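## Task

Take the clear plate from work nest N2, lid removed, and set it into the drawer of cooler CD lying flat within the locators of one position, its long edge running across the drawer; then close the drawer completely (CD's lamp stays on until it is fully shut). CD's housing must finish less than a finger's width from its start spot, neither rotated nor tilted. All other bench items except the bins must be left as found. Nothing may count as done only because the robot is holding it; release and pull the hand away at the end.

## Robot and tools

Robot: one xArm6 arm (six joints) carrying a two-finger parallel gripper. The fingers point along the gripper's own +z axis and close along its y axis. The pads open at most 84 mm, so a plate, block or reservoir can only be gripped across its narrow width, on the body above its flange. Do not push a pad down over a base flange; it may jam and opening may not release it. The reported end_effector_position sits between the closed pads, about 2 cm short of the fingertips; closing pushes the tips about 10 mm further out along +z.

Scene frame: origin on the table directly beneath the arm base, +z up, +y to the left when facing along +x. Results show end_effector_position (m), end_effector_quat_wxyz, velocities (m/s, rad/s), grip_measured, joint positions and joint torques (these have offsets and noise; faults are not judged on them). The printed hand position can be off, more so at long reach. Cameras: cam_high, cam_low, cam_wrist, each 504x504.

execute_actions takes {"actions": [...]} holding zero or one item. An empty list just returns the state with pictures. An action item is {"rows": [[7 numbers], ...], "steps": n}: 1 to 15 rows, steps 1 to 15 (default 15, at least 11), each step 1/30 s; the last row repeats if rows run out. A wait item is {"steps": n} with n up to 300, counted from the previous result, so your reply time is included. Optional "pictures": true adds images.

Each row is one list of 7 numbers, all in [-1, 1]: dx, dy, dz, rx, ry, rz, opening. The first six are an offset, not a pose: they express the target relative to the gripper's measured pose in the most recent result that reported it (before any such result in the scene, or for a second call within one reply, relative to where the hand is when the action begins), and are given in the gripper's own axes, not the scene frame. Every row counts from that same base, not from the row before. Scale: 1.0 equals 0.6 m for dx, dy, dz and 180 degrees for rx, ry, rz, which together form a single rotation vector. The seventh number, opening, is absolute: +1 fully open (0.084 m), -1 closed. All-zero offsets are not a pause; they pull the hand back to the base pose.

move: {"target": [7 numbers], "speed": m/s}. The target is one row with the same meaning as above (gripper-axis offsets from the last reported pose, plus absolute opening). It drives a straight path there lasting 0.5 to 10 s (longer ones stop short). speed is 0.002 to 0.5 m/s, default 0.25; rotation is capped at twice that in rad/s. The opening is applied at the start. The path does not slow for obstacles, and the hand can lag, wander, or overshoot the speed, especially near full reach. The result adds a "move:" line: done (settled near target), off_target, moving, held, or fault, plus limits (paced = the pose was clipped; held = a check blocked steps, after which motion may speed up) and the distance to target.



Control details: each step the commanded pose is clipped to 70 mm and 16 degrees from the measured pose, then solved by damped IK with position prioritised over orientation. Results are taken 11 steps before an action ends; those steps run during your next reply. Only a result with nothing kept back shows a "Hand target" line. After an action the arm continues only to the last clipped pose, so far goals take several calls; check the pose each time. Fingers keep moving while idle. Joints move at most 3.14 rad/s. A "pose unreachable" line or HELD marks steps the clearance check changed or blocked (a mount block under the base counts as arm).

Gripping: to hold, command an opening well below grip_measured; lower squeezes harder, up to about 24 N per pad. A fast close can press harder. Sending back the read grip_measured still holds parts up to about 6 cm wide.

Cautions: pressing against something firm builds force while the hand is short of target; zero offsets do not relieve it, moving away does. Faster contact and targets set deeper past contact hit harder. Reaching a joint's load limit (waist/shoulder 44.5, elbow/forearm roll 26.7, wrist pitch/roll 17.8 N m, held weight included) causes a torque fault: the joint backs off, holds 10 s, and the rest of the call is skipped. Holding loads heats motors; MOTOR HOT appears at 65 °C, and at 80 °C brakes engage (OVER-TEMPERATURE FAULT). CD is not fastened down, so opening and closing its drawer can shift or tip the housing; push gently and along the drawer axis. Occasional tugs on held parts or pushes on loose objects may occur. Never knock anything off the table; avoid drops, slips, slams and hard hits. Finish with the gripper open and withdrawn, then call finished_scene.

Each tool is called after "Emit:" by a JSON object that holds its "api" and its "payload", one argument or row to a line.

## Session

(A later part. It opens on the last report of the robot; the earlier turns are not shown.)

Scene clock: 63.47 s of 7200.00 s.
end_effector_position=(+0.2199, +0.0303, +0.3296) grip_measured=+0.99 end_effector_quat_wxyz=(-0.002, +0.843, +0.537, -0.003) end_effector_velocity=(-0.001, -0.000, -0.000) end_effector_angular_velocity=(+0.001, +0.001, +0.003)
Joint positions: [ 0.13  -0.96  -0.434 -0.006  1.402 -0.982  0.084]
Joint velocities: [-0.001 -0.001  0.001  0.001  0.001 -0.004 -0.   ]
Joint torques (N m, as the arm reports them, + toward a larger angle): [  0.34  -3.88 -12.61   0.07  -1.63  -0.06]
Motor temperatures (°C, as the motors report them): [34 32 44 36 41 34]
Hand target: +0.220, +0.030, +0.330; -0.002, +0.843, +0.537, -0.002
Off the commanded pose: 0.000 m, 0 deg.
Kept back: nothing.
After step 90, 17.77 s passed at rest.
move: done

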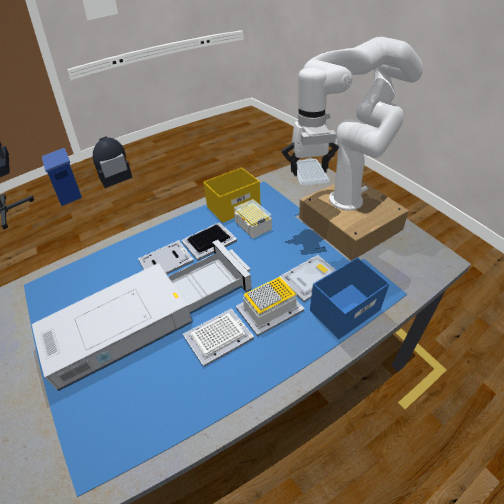

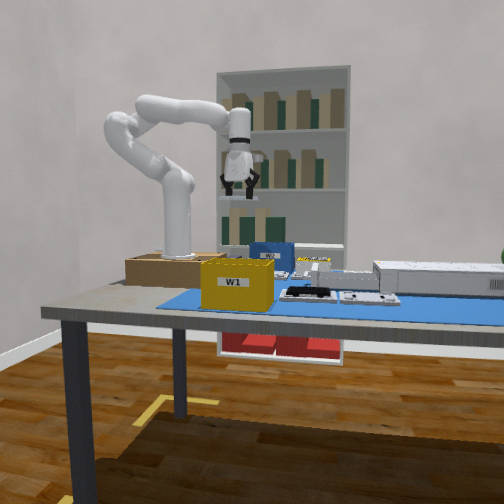

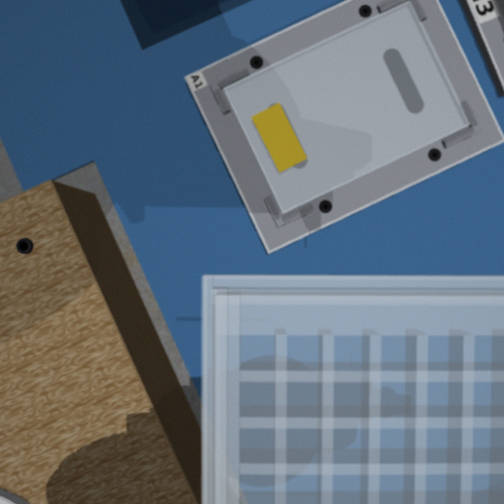

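Emit:
{"api": "move", "payload": {
  "target": [-0.0025,0.0048,0.416,0,0,0,0.7],
  "speed": 0.2
}}

Scene clock: 67.80 s of 7200.00 s.
end_effector_position=(+0.2209, +0.0264, +0.0799) grip_measured=+0.99 end_effector_quat_wxyz=(-0.001, +0.844, +0.536, -0.003) end_effector_velocity=(+0.000, -0.000, -0.001) end_effector_angular_velocity=(-0.001, -0.001, +0.000)
Joint positions: [ 0.095 -0.201 -0.026 -0.037  0.235 -0.98   0.084]
Joint velocities: [-0.001  0.007 -0.002 -0.003 -0.005  0.002  0.   ]
Joint torques (N m, as the arm reports them, + toward a larger angle): [  1.09 -13.98  -6.7   -0.22  -1.43  -0.31]
Motor temperatures (°C, as the motors report them): [34 32 44 36 41 34]
Hand target: +0.221, +0.026, +0.080; -0.001, +0.844, +0.536, -0.003
Off the commanded pose: 0.002 m, 0 deg.
Kept back: nothing.
move: done

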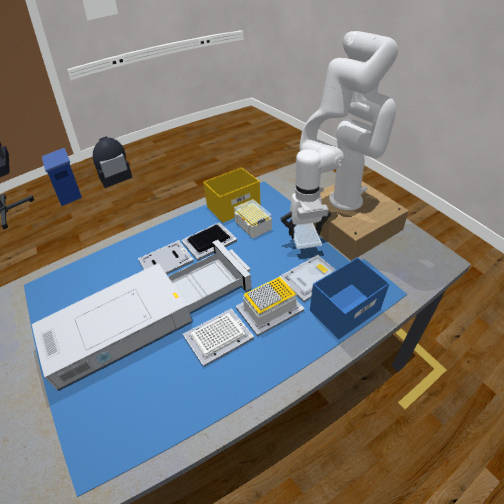

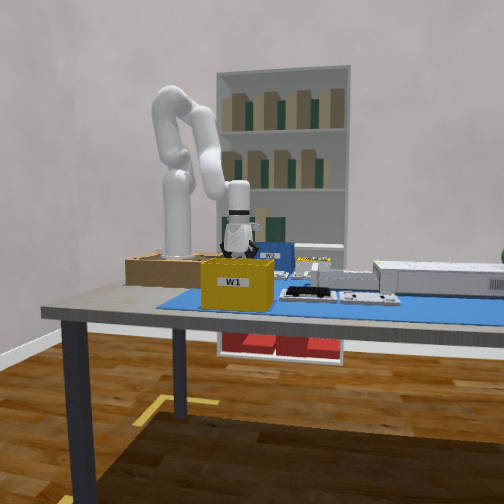

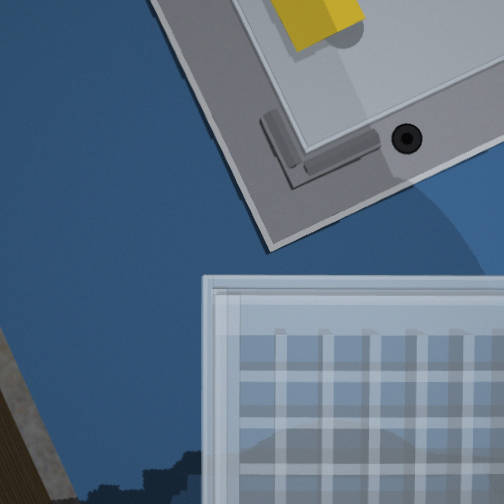

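Emit:
{"api": "move", "payload": {
  "target": [0,-0.0033,0.06,0,0,0,0.7],
  "speed": 0.06
}}

Scene clock: 69.70 s of 7200.00 s.
end_effector_position=(+0.2191, +0.0270, +0.0440) grip_measured=+0.99 end_effector_quat_wxyz=(-0.005, +0.844, +0.536, -0.002) end_effector_velocity=(+0.000, +0.000, -0.001) end_effector_angular_velocity=(+0.001, -0.000, -0.002)
Joint positions: [ 0.059  0.065 -0.059 -0.117  0.003 -0.933  0.084]
Joint velocities: [ 0.     0.005 -0.001  0.002 -0.004  0.     0.   ]
Joint torques (N m, as the arm reports them, + toward a larger angle): [  1.04 -16.98  -4.16  -0.65  -1.44  -0.04]
Motor temperatures (°C, as the motors report them): [34 32 44 36 41 34]
Hand target: +0.219, +0.027, +0.044; -0.005, +0.844, +0.536, -0.002
Off the commanded pose: 0.000 m, 0 deg.
Kept back: nothing.
move: done

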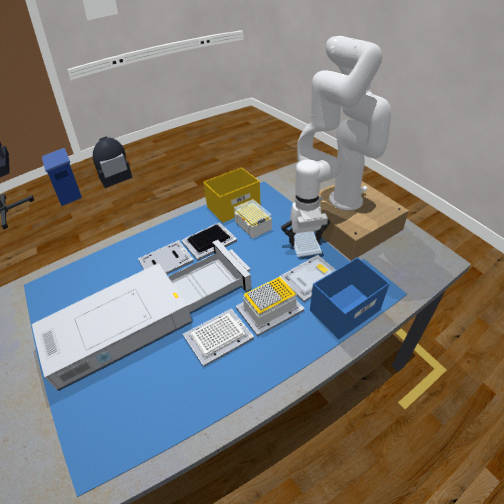

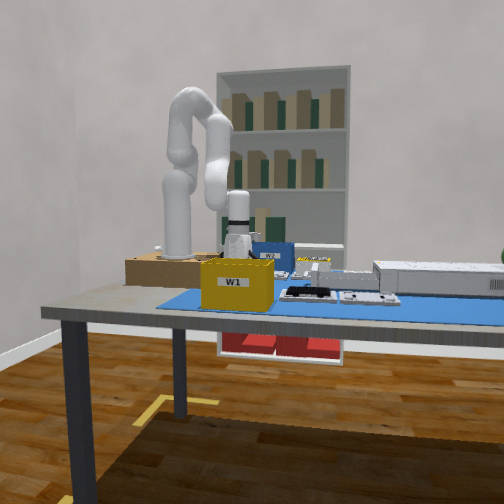

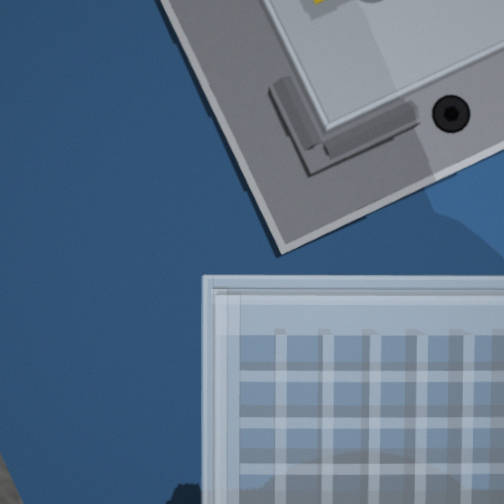

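Emit:
{"api": "move", "payload": {
  "target": [0,0,0.03,0,0,0,0.7],
  "speed": 0.02
}}

Scene clock: 71.50 s of 7200.00 s.
end_effector_position=(+0.2198, +0.0273, +0.0289) grip_measured=+1.00 end_effector_quat_wxyz=(-0.003, +0.844, +0.536, +0.002) end_effector_velocity=(+0.004, +0.000, +0.001) end_effector_angular_velocity=(-0.004, -0.001, -0.001)
Joint positions: [ 0.099  0.179 -0.077 -0.003 -0.102 -1.009  0.084]
Joint velocities: [ 0.017 -0.005 -0.01   0.039  0.014 -0.021  0.   ]
Joint torques (N m, as the arm reports them, + toward a larger angle): [ -2.14  25.96 -14.04   0.63  -1.34  -0.49]
Motor temperatures (°C, as the motors report them): [34 32 44 36 41 34]
Hand target: +0.219, +0.027, +0.026; -0.005, +0.844, +0.536, -0.002
Off the commanded pose: 0.003 m, 0 deg.
Kept back: nothing.
move: done

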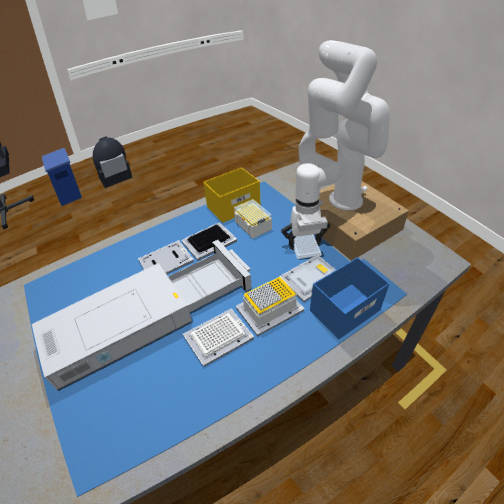

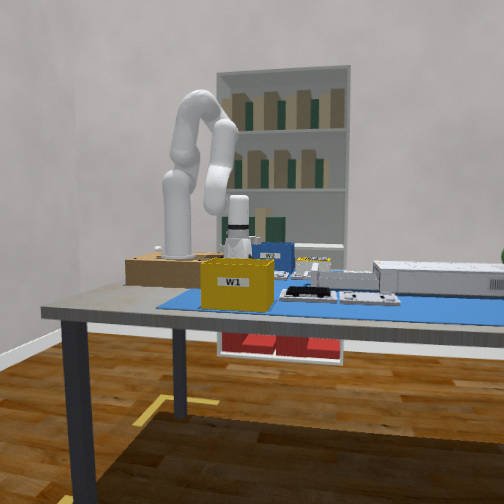

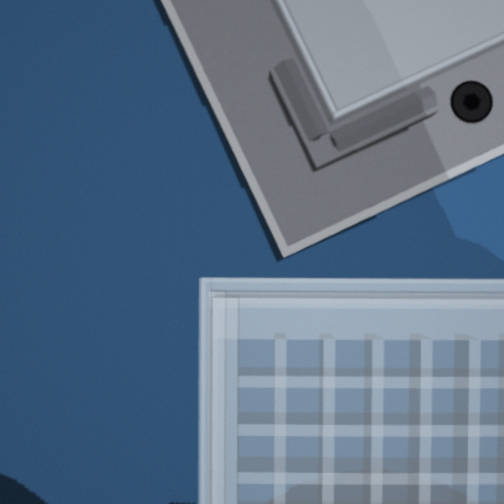

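Emit:
{"api": "move", "payload": {
  "target": [0,0,-0.002,0,0,0,1],
  "speed": 0.02
}}

Emit:
{"api": "move", "payload": {
  "target": [0.05,0,0,0,0,0,1],
  "speed": 0.02
}}

Scene clock: 72.77 s of 7200.00 s.
end_effector_position=(+0.2199, +0.0273, +0.0298) grip_measured=+1.00 end_effector_quat_wxyz=(-0.004, +0.844, +0.536, +0.002) end_effector_velocity=(-0.000, -0.000, +0.000) end_effector_angular_velocity=(+0.000, -0.001, -0.002)
Joint positions: [ 0.098  0.172 -0.076 -0.003 -0.095 -1.009  0.084]
Joint velocities: [-0.001 -0.003  0.002 -0.     0.001  0.001  0.   ]
Joint torques (N m, as the arm reports them, + toward a larger angle): [ -2.23  -5.26 -10.75   0.94  -2.66  -0.17]
Motor temperatures (°C, as the motors report them): [34 32 44 36 41 34]
Hand target: +0.220, +0.027, +0.030; -0.003, +0.844, +0.536, +0.002
Off the commanded pose: 0.000 m, 0 deg.
Kept back: nothing.
move: done

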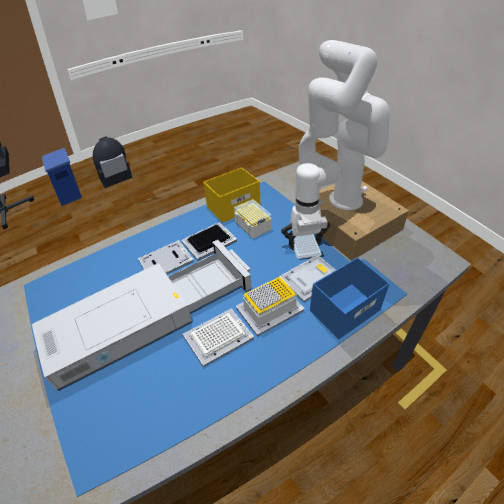

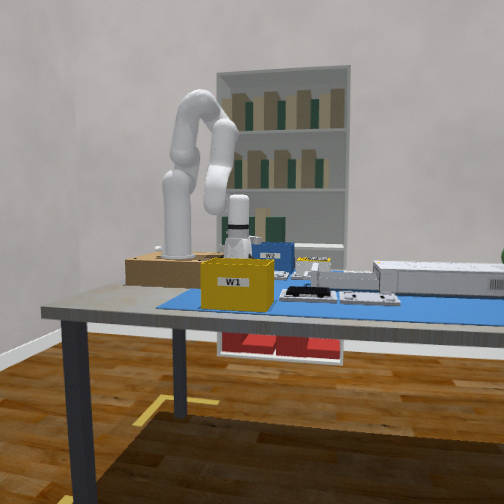

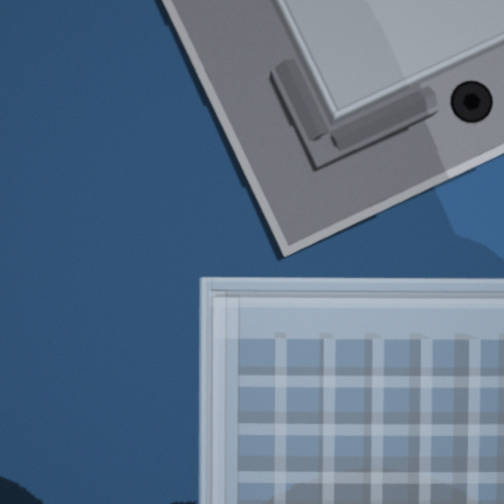

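Scene clock: 74.50 s of 7200.00 s.
end_effector_position=(+0.2241, +0.0399, +0.0292) grip_measured=+1.00 end_effector_quat_wxyz=(-0.005, +0.864, +0.503, -0.005) end_effector_velocity=(+0.000, +0.000, +0.000) end_effector_angular_velocity=(-0.001, -0.001, -0.002)
Joint positions: [ 0.168  0.179 -0.106  0.039 -0.058 -0.904  0.084]
Joint velocities: [ 0.009 -0.001 -0.     0.022  0.    -0.011  0.   ]
Joint torques (N m, as the arm reports them, + toward a larger angle): [ 43.4   13.67 -19.42 -14.95  -2.07  -2.72]
Motor temperatures (°C, as the motors report them): [34 32 44 36 41 34]
Hand target: +0.232, +0.054, +0.031; -0.003, +0.844, +0.536, +0.002
Off the commanded pose: 0.017 m, 5 deg.
Kept back: nothing.
move: off_target

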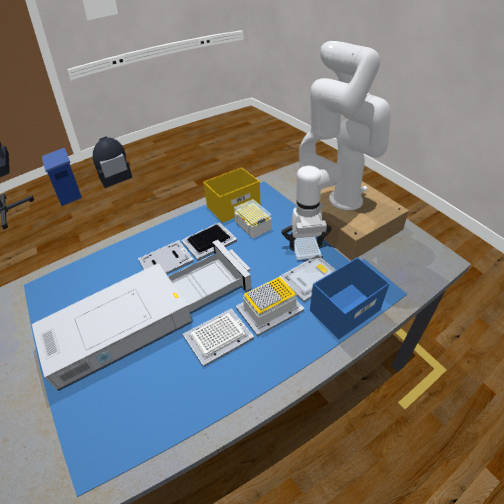

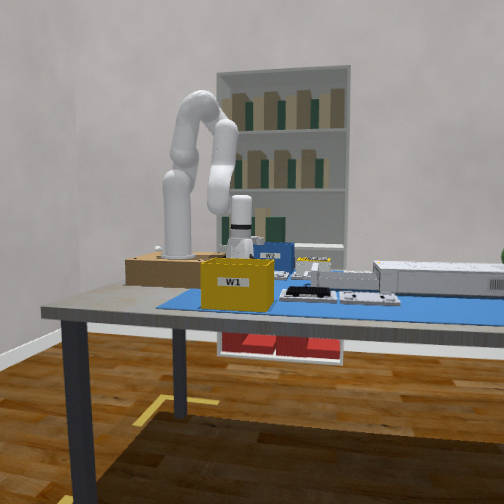

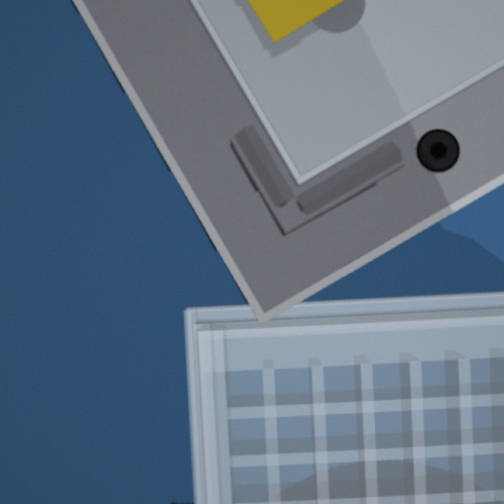

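Emit:
{"api": "move", "payload": {
  "target": [-0.004,0,-0.002,0,0,0,1],
  "speed": 0.02
}}

Scene clock: 77.23 s of 7200.00 s.
end_effector_position=(+0.2232, +0.0372, +0.0301) grip_measured=+1.00 end_effector_quat_wxyz=(-0.005, +0.865, +0.501, -0.006) end_effector_velocity=(+0.000, -0.000, +0.001) end_effector_angular_velocity=(+0.000, -0.003, -0.001)
Joint positions: [ 0.161  0.172 -0.101  0.048 -0.054 -0.915  0.084]
Joint velocities: [ 0.002 -0.006  0.003  0.005 -0.001 -0.003  0.   ]
Joint torques (N m, as the arm reports them, + toward a larger angle): [16.54 -9.28 -9.6  -4.71 -1.41 -0.09]
Motor temperatures (°C, as the motors report them): [34 32 45 37 41 34]
Hand target: +0.223, +0.038, +0.030; -0.005, +0.864, +0.503, -0.005
Off the commanded pose: 0.001 m, 0 deg.
Kept back: nothing.
move: done

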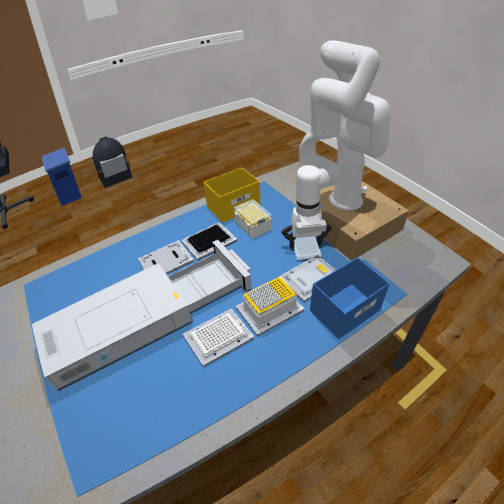

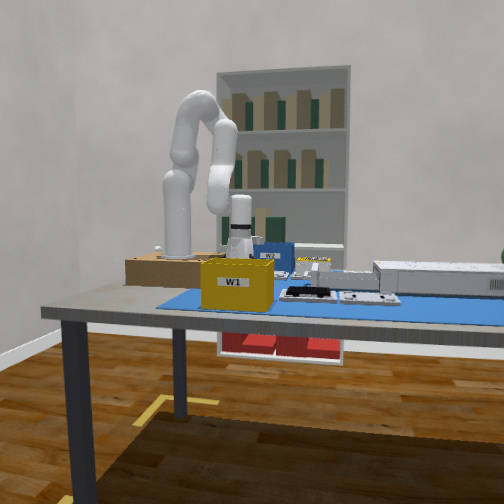

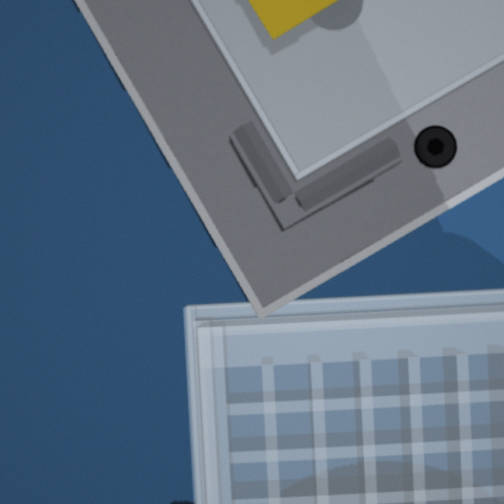

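Emit:
{"api": "move", "payload": {
  "target": [-0.01,0,-0.25,0,0,0,0.8],
  "speed": 0.15
}}

Scene clock: 90.27 s of 7200.00 s.
end_effector_position=(+0.2220, +0.0323, +0.1802) grip_measured=+1.00 end_effector_quat_wxyz=(-0.006, +0.865, +0.501, -0.006) end_effector_velocity=(+0.001, +0.000, +0.002) end_effector_angular_velocity=(+0.000, -0.003, +0.003)
Joint positions: [ 0.126 -0.746 -0.094 -0.001  0.857 -0.902  0.084]
Joint velocities: [ 0.001 -0.007 -0.002 -0.     0.006 -0.002  0.   ]
Joint torques (N m, as the arm reports them, + toward a larger angle): [  0.65  -6.9  -11.13   0.68  -1.58   0.15]
Motor temperatures (°C, as the motors report them): [34 32 44 36 41 34]
Hand target: +0.222, +0.032, +0.181; -0.006, +0.865, +0.501, -0.005
Off the commanded pose: 0.001 m, 0 deg.
Kept back: nothing.
After step 90, 8.50 s passed at rest.
move: done

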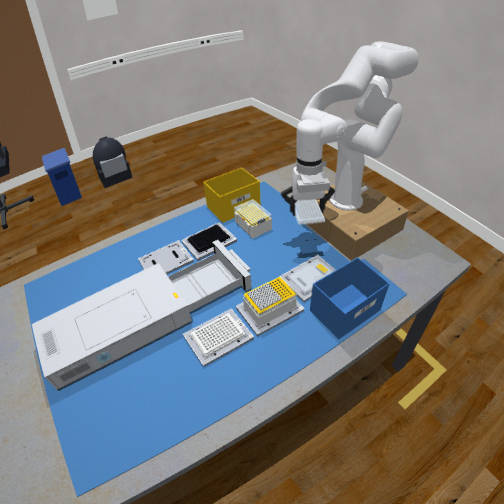

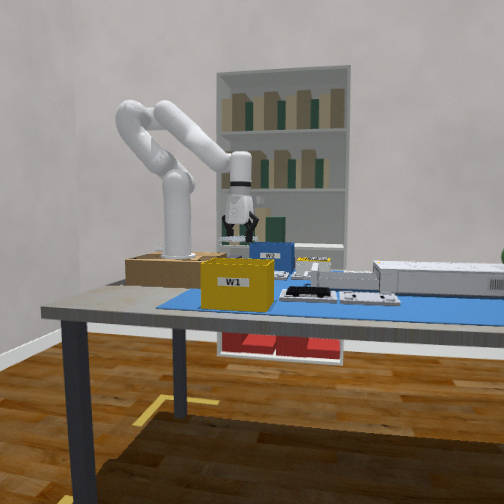

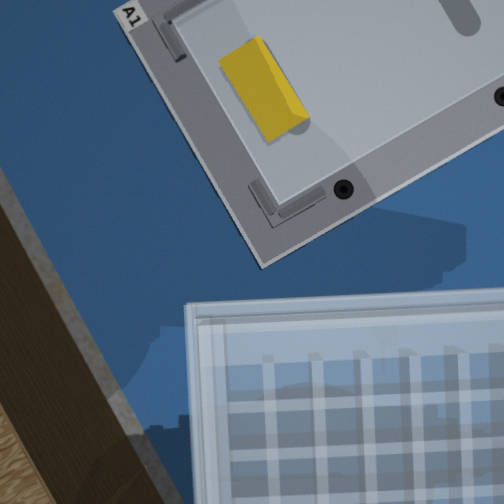

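Emit:
{"api": "move", "payload": {
  "target": [-0.089,0.159,-0.233,0,0,0.834,0.8],
  "speed": 0.4
}}

Scene clock: 94.40 s of 7200.00 s.
end_effector_position=(+0.2811, -0.0614, +0.3187) grip_measured=+1.00 end_effector_quat_wxyz=(+0.004, +0.708, -0.706, -0.007) end_effector_velocity=(+0.000, -0.000, +0.001) end_effector_angular_velocity=(+0.000, -0.001, -0.007)
Joint positions: [-0.225 -0.664 -0.56  -0.007  1.239  1.366  0.084]
Joint velocities: [-0.001  0.001 -0.002  0.     0.001  0.006  0.   ]
Joint torques (N m, as the arm reports them, + toward a larger angle): [  1.22 -11.04 -12.84  -0.01  -1.28  -0.32]
Motor temperatures (°C, as the motors report them): [34 32 44 36 41 34]
Hand target: +0.281, -0.061, +0.319; +0.004, +0.708, -0.706, -0.007
Off the commanded pose: 0.001 m, 0 deg.
Kept back: nothing.
move: done

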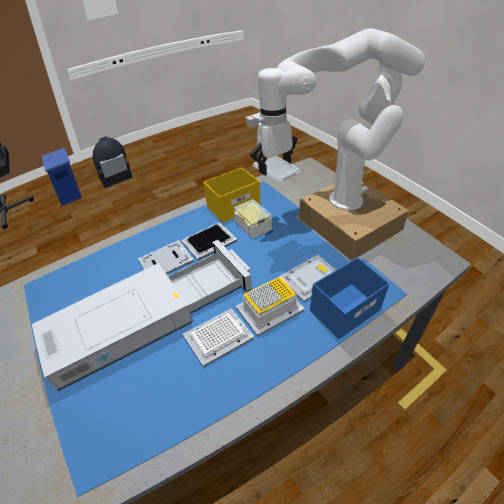

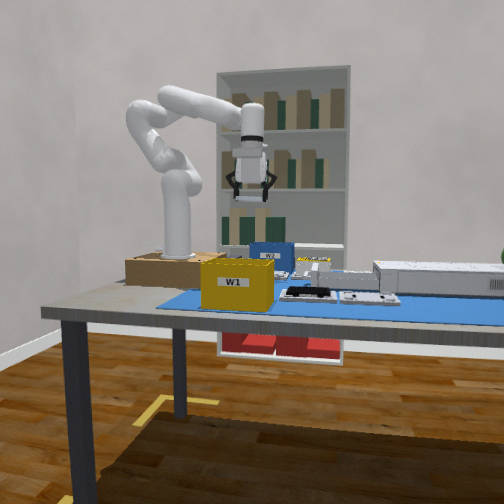

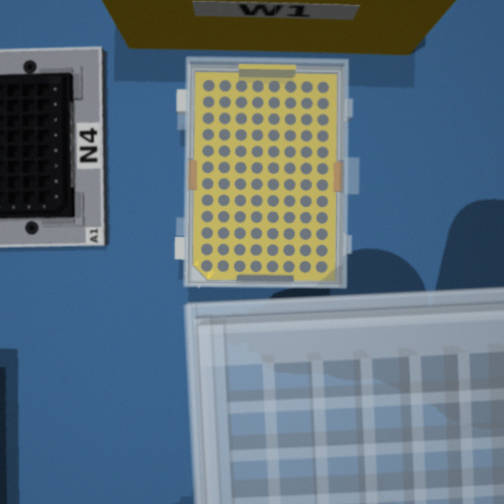

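Emit:
{"api": "move", "payload": {
  "target": [0.1935,-0.0548,0.323,0,0,0,0.8],
  "speed": 0.2
}}

Emit:
{"api": "zoom_image", "payload": {
  "camera": "cam_high",
  "region": [200, 150, 320, 250]
}}

Emit:
{"api": "zoom_image", "payload": {
  "camera": "cam_low",
  "region": [190, 200, 310, 300]
}}

Scene clock: 98.67 s of 7200.00 s.
end_effector_position=(+0.3119, -0.1777, +0.1243) grip_measured=+1.00 end_effector_quat_wxyz=(+0.004, +0.708, -0.707, -0.006) end_effector_velocity=(-0.002, +0.000, -0.003) end_effector_angular_velocity=(+0.003, +0.006, +0.000)
Joint positions: [-0.535  0.005 -0.499 -0.026  0.505  1.079  0.084]
Joint velocities: [-0.002  0.007  0.001 -0.001 -0.002 -0.001  0.   ]
Joint torques (N m, as the arm reports them, + toward a larger angle): [  1.31 -25.4   -9.    -0.11  -1.35   0.03]
Motor temperatures (°C, as the motors report them): [34 32 44 36 41 34]
Hand target: +0.312, -0.178, +0.124; +0.005, +0.708, -0.707, -0.007
Off the commanded pose: 0.002 m, 0 deg.
Kept back: nothing.
move: done

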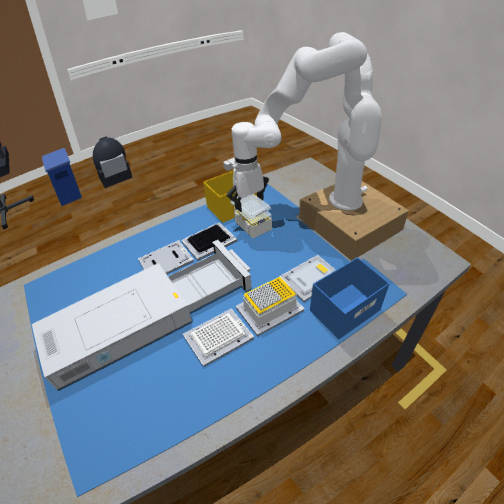

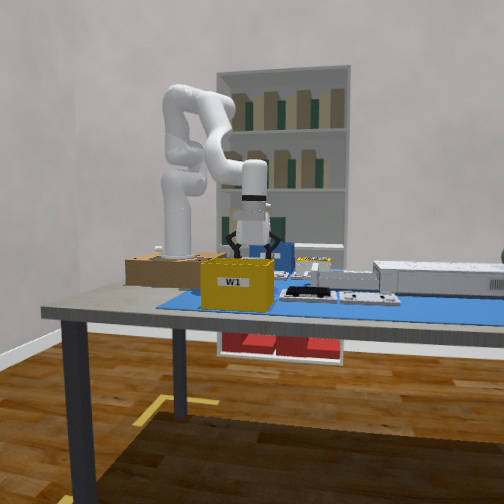

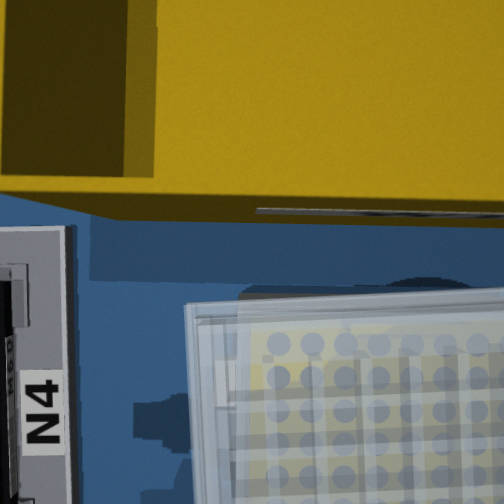

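Region (200, 150, 320, 250) of cam_high's 504x504 image, scaled by 4.200, with more detail than that image has.

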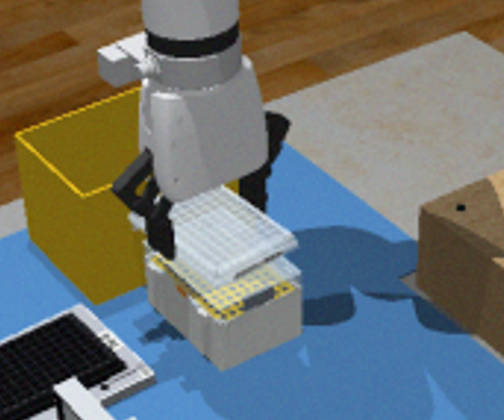

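Region (190, 200, 310, 300) of cam_low's 504x504 image, scaled by 4.200, with more detail than that image has.

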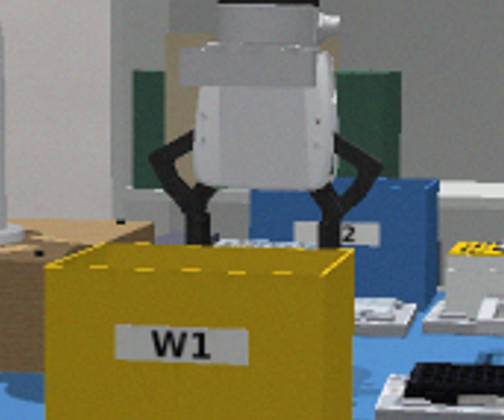

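Emit:
{"api": "move", "payload": {
  "target": [0,-0.0035,0.03,0,0,0,0.8],
  "speed": 0.03
}}

Emit:
{"api": "zoom_image", "payload": {
  "camera": "cam_high",
  "region": [220, 170, 290, 240]
}}

Scene clock: 100.17 s of 7200.00 s.
end_effector_position=(+0.3138, -0.1777, +0.1063) grip_measured=+1.00 end_effector_quat_wxyz=(+0.004, +0.708, -0.707, -0.006) end_effector_velocity=(+0.001, -0.000, +0.000) end_effector_angular_velocity=(-0.002, -0.003, -0.001)
Joint positions: [-0.533  0.07  -0.503 -0.03   0.443  1.085  0.084]
Joint velocities: [ 0.001  0.    -0.001 -0.001 -0.002  0.002  0.   ]
Joint torques (N m, as the arm reports them, + toward a larger angle): [  1.72 -26.8   -8.81  -0.16  -1.68  -0.37]
Motor temperatures (°C, as the motors report them): [34 32 44 36 41 34]
Hand target: +0.314, -0.178, +0.106; +0.004, +0.708, -0.707, -0.006
Off the commanded pose: 0.000 m, 0 deg.
Kept back: nothing.
move: done

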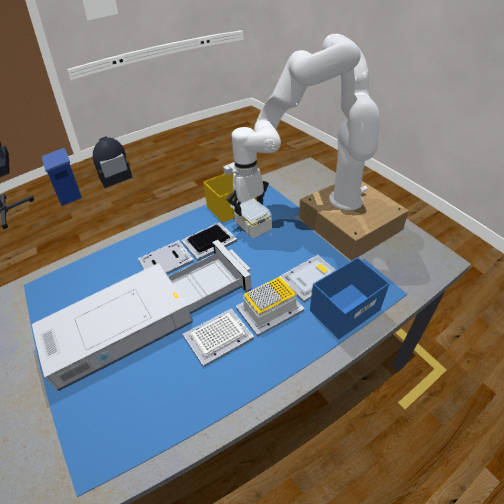

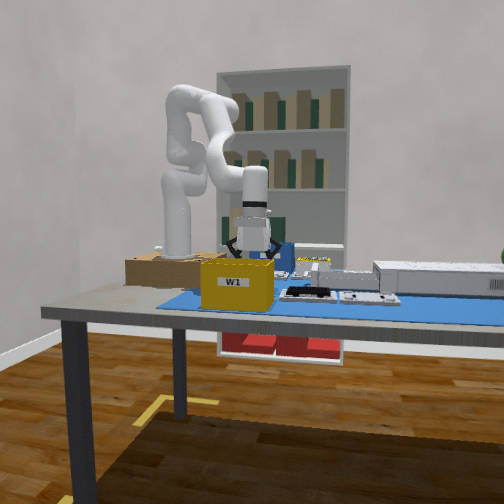

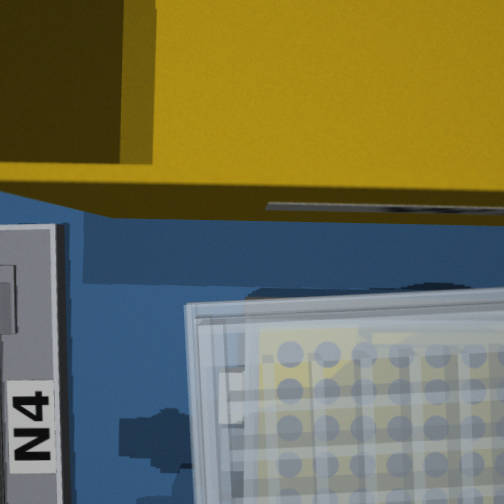

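Region (220, 170, 290, 240) of cam_high's 504x504 image, scaled by 7.200, with more detail than that image has.

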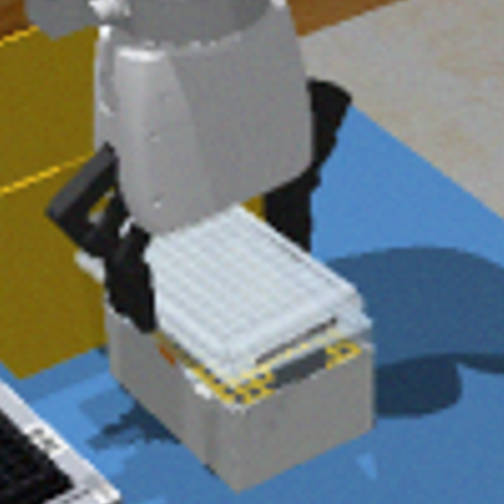

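Emit:
{"api": "move", "payload": {
  "target": [0,0,0.01,0,0,0,1],
  "speed": 0.015
}}

Scene clock: 101.23 s of 7200.00 s.
end_effector_position=(+0.3137, -0.1777, +0.1004) grip_measured=+1.00 end_effector_quat_wxyz=(+0.004, +0.708, -0.707, -0.006) end_effector_velocity=(+0.001, -0.001, -0.000) end_effector_angular_velocity=(-0.002, -0.002, +0.003)
Joint positions: [-0.534  0.091 -0.503 -0.031  0.423  1.086  0.084]
Joint velocities: [-0.     0.002 -0.002 -0.002 -0.003 -0.002  0.   ]
Joint torques (N m, as the arm reports them, + toward a larger angle): [  2.49 -26.45  -8.2   -0.17  -1.47   0.21]
Motor temperatures (°C, as the motors report them): [34 32 44 36 41 34]
Hand target: +0.314, -0.178, +0.100; +0.004, +0.708, -0.707, -0.006
Off the commanded pose: 0.000 m, 0 deg.
Kept back: nothing.
move: done

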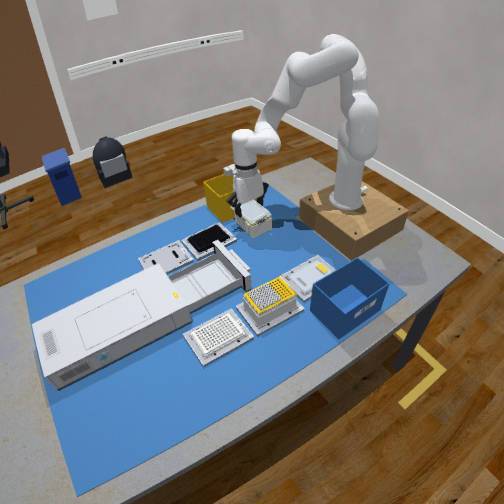

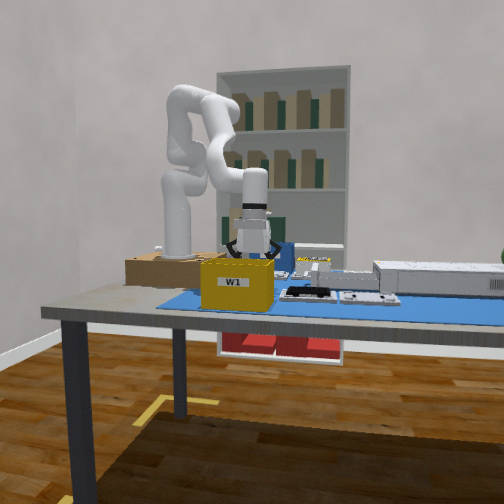

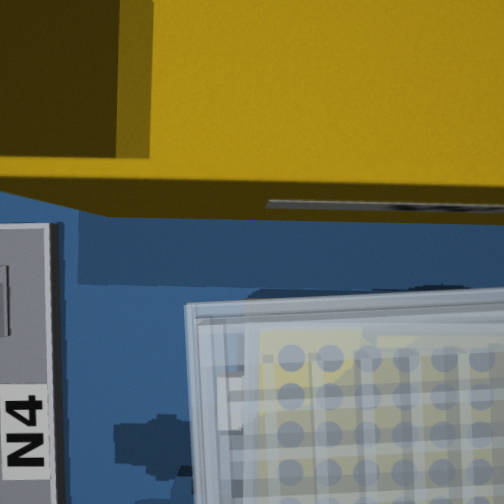

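Emit:
{"api": "move", "payload": {
  "target": [0,0,0.007,0,0,0,1],
  "speed": 0.01
}}

Scene clock: 102.20 s of 7200.00 s.
end_effector_position=(+0.3154, -0.1787, +0.0982) grip_measured=+1.00 end_effector_quat_wxyz=(+0.004, +0.708, -0.707, -0.003) end_effector_velocity=(-0.001, +0.000, -0.001) end_effector_angular_velocity=(+0.001, +0.001, +0.001)
Joint positions: [-0.534  0.102 -0.505 -0.032  0.409  1.086  0.084]
Joint velocities: [ 0.     0.003  0.002  0.    -0.004 -0.001  0.   ]
Joint torques (N m, as the arm reports them, + toward a larger angle): [ 0.14 -6.11 -4.16  0.21 -2.1  -0.16]
Motor temperatures (°C, as the motors report them): [34 32 44 36 41 34]
Hand target: +0.314, -0.178, +0.096; +0.005, +0.708, -0.707, -0.006
Off the commanded pose: 0.003 m, 0 deg.
Kept back: nothing.
move: done

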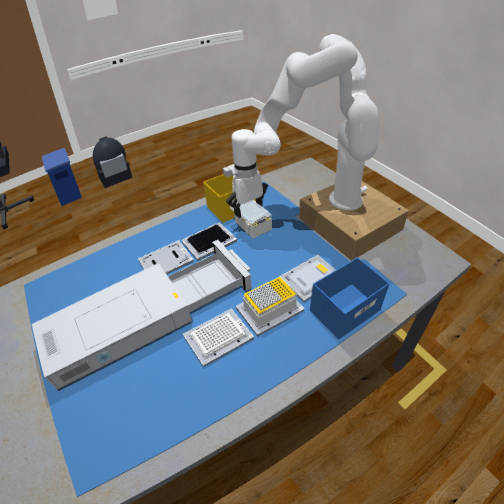

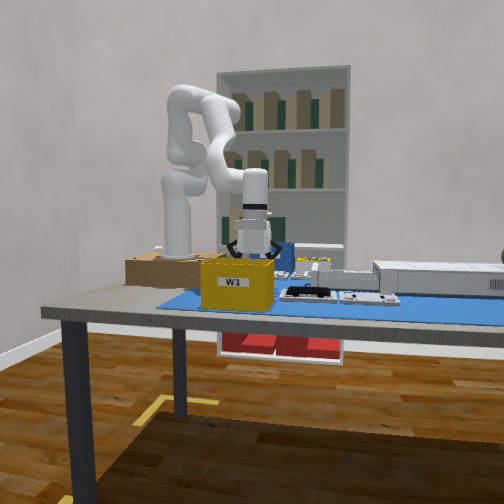

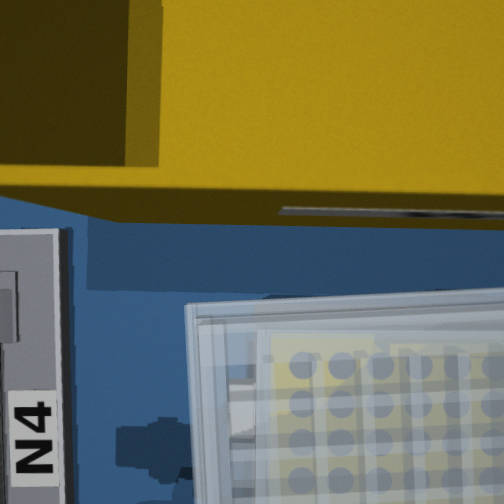

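Emit:
{"api": "move", "payload": {
  "target": [0,-0.0018,0.0092,-0.0446,0,0,1],
  "speed": 0.02
}}

Emit:
{"api": "zoom_image", "payload": {
  "camera": "cam_high",
  "region": [220, 170, 290, 240]
}}

Scene clock: 106.57 s of 7200.00 s.
end_effector_position=(+0.3226, -0.1817, +0.0990) grip_measured=+1.00 end_effector_quat_wxyz=(+0.051, +0.706, -0.705, -0.044) end_effector_velocity=(+0.000, +0.000, -0.000) end_effector_angular_velocity=(+0.000, +0.002, -0.002)
Joint positions: [-0.506  0.167 -0.631 -0.143  0.58   1.21   0.084]
Joint velocities: [ 0.     0.001 -0.002 -0.     0.003  0.003  0.   ]
Joint torques (N m, as the arm reports them, + toward a larger angle): [-9.71  7.97  2.83 -1.55  1.05  0.9 ]
Motor temperatures (°C, as the motors report them): [34 32 43 36 41 34]
Hand target: +0.316, -0.179, +0.093; +0.053, +0.706, -0.705, -0.053
Off the commanded pose: 0.009 m, 1 deg.
Kept back: nothing.
move: off_target

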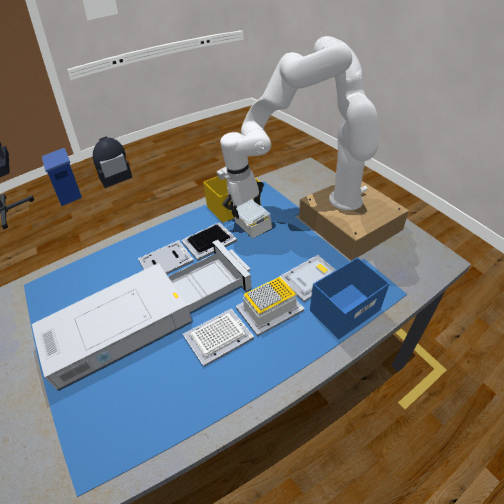

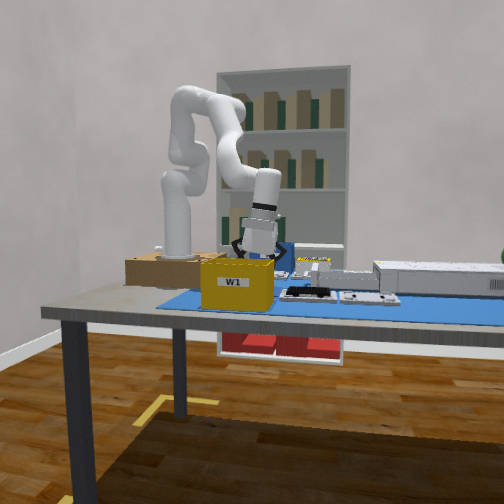

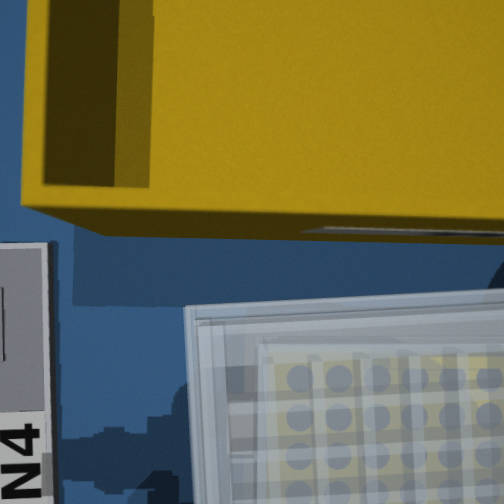

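Region (220, 170, 290, 240) of cam_high's 504x504 image, scaled by 7.200, with more detail than that image has.

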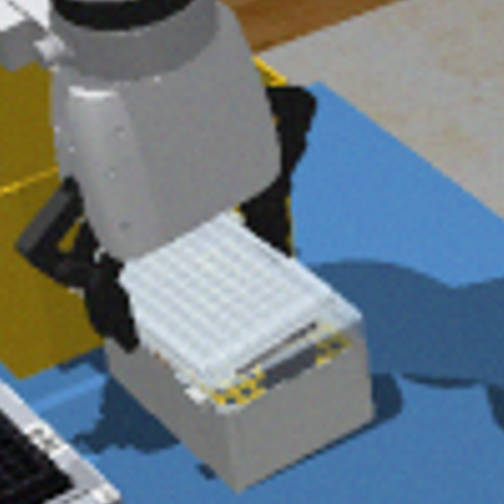

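Emit:
{"api": "move", "payload": {
  "target": [0,0,-0.02,0,0,0,1],
  "speed": 0.03
}}

Emit:
{"api": "zoom_image", "payload": {
  "camera": "cam_high",
  "region": [220, 170, 290, 240]
}}

Scene clock: 108.10 s of 7200.00 s.
end_effector_position=(+0.3237, -0.1814, +0.1105) grip_measured=+1.00 end_effector_quat_wxyz=(+0.051, +0.706, -0.705, -0.044) end_effector_velocity=(+0.003, -0.001, +0.003) end_effector_angular_velocity=(-0.004, -0.008, +0.001)
Joint positions: [-0.502  0.135 -0.636 -0.134  0.618  1.204  0.084]
Joint velocities: [ 0.002 -0.004 -0.003  0.001 -0.001  0.     0.   ]
Joint torques (N m, as the arm reports them, + toward a larger angle): [  1.46 -29.    -9.52  -0.37  -1.54   0.09]
Motor temperatures (°C, as the motors report them): [34 32 43 36 41 34]
Hand target: +0.324, -0.182, +0.111; +0.050, +0.706, -0.705, -0.044
Off the commanded pose: 0.001 m, 0 deg.
Kept back: nothing.
move: done

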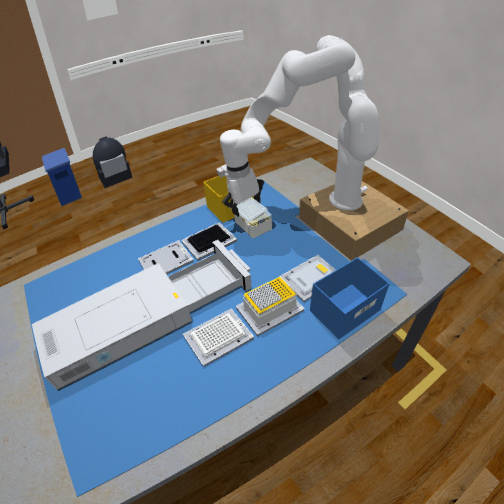

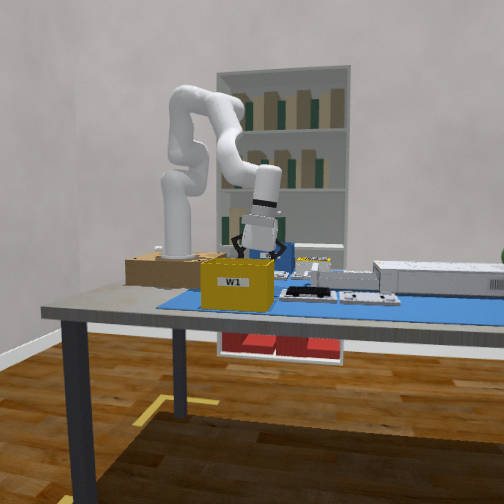

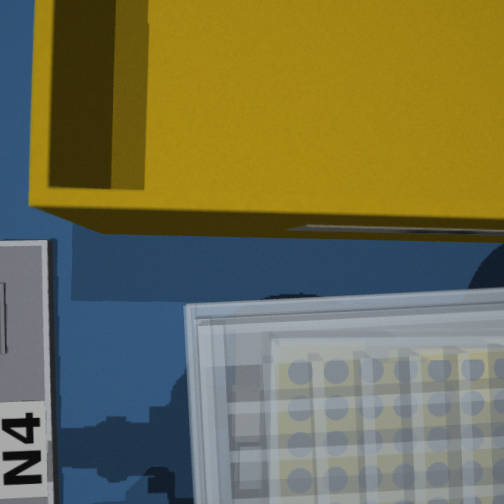

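Region (220, 170, 290, 240) of cam_high's 504x504 image, scaled by 7.200, with more detail than that image has.

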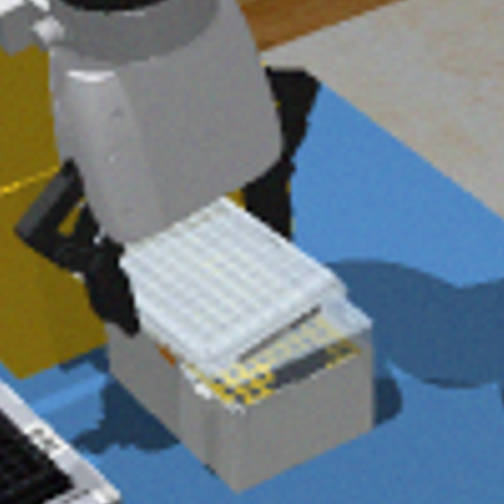

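Emit:
{"api": "move", "payload": {
  "target": [-0.339,0.0293,-0.0465,0.0428,-0.0032,0.0005,1],
  "speed": 0.2
}}

Scene clock: 112.73 s of 7200.00 s.
end_effector_position=(+0.3085, +0.0223, +0.1386) grip_measured=+1.00 end_effector_quat_wxyz=(-0.001, +0.707, -0.708, -0.001) end_effector_velocity=(-0.001, +0.001, -0.000) end_effector_angular_velocity=(-0.002, +0.001, -0.002)
Joint positions: [ 0.054 -0.201 -0.322 -0.01   0.526  1.657  0.084]
Joint velocities: [ 0.004 -0.001  0.001 -0.004  0.001  0.011  0.   ]
Joint torques (N m, as the arm reports them, + toward a larger angle): [  1.36 -19.47  -9.53  -0.32  -1.68   0.22]
Motor temperatures (°C, as the motors report them): [34 32 43 36 41 34]
Hand target: +0.309, +0.023, +0.139; -0.001, +0.707, -0.707, -0.001
Off the commanded pose: 0.001 m, 0 deg.
Kept back: nothing.
After step 90, 0.17 s passed at rest.
move: done

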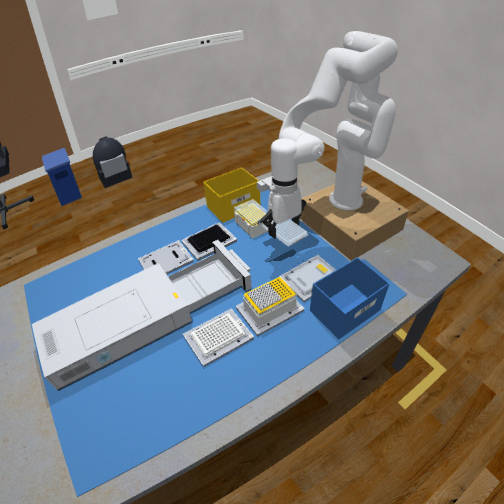

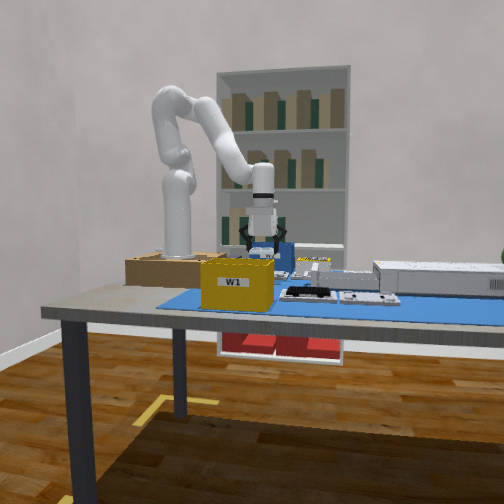

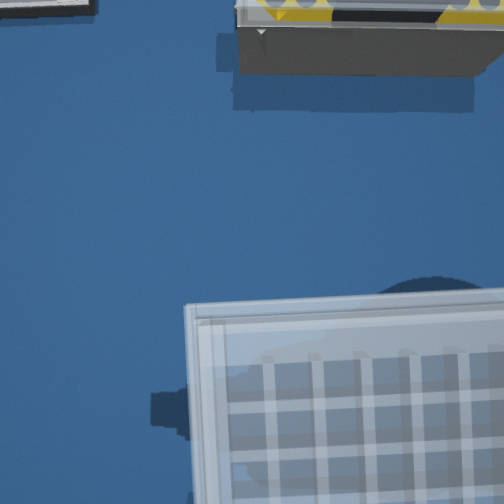

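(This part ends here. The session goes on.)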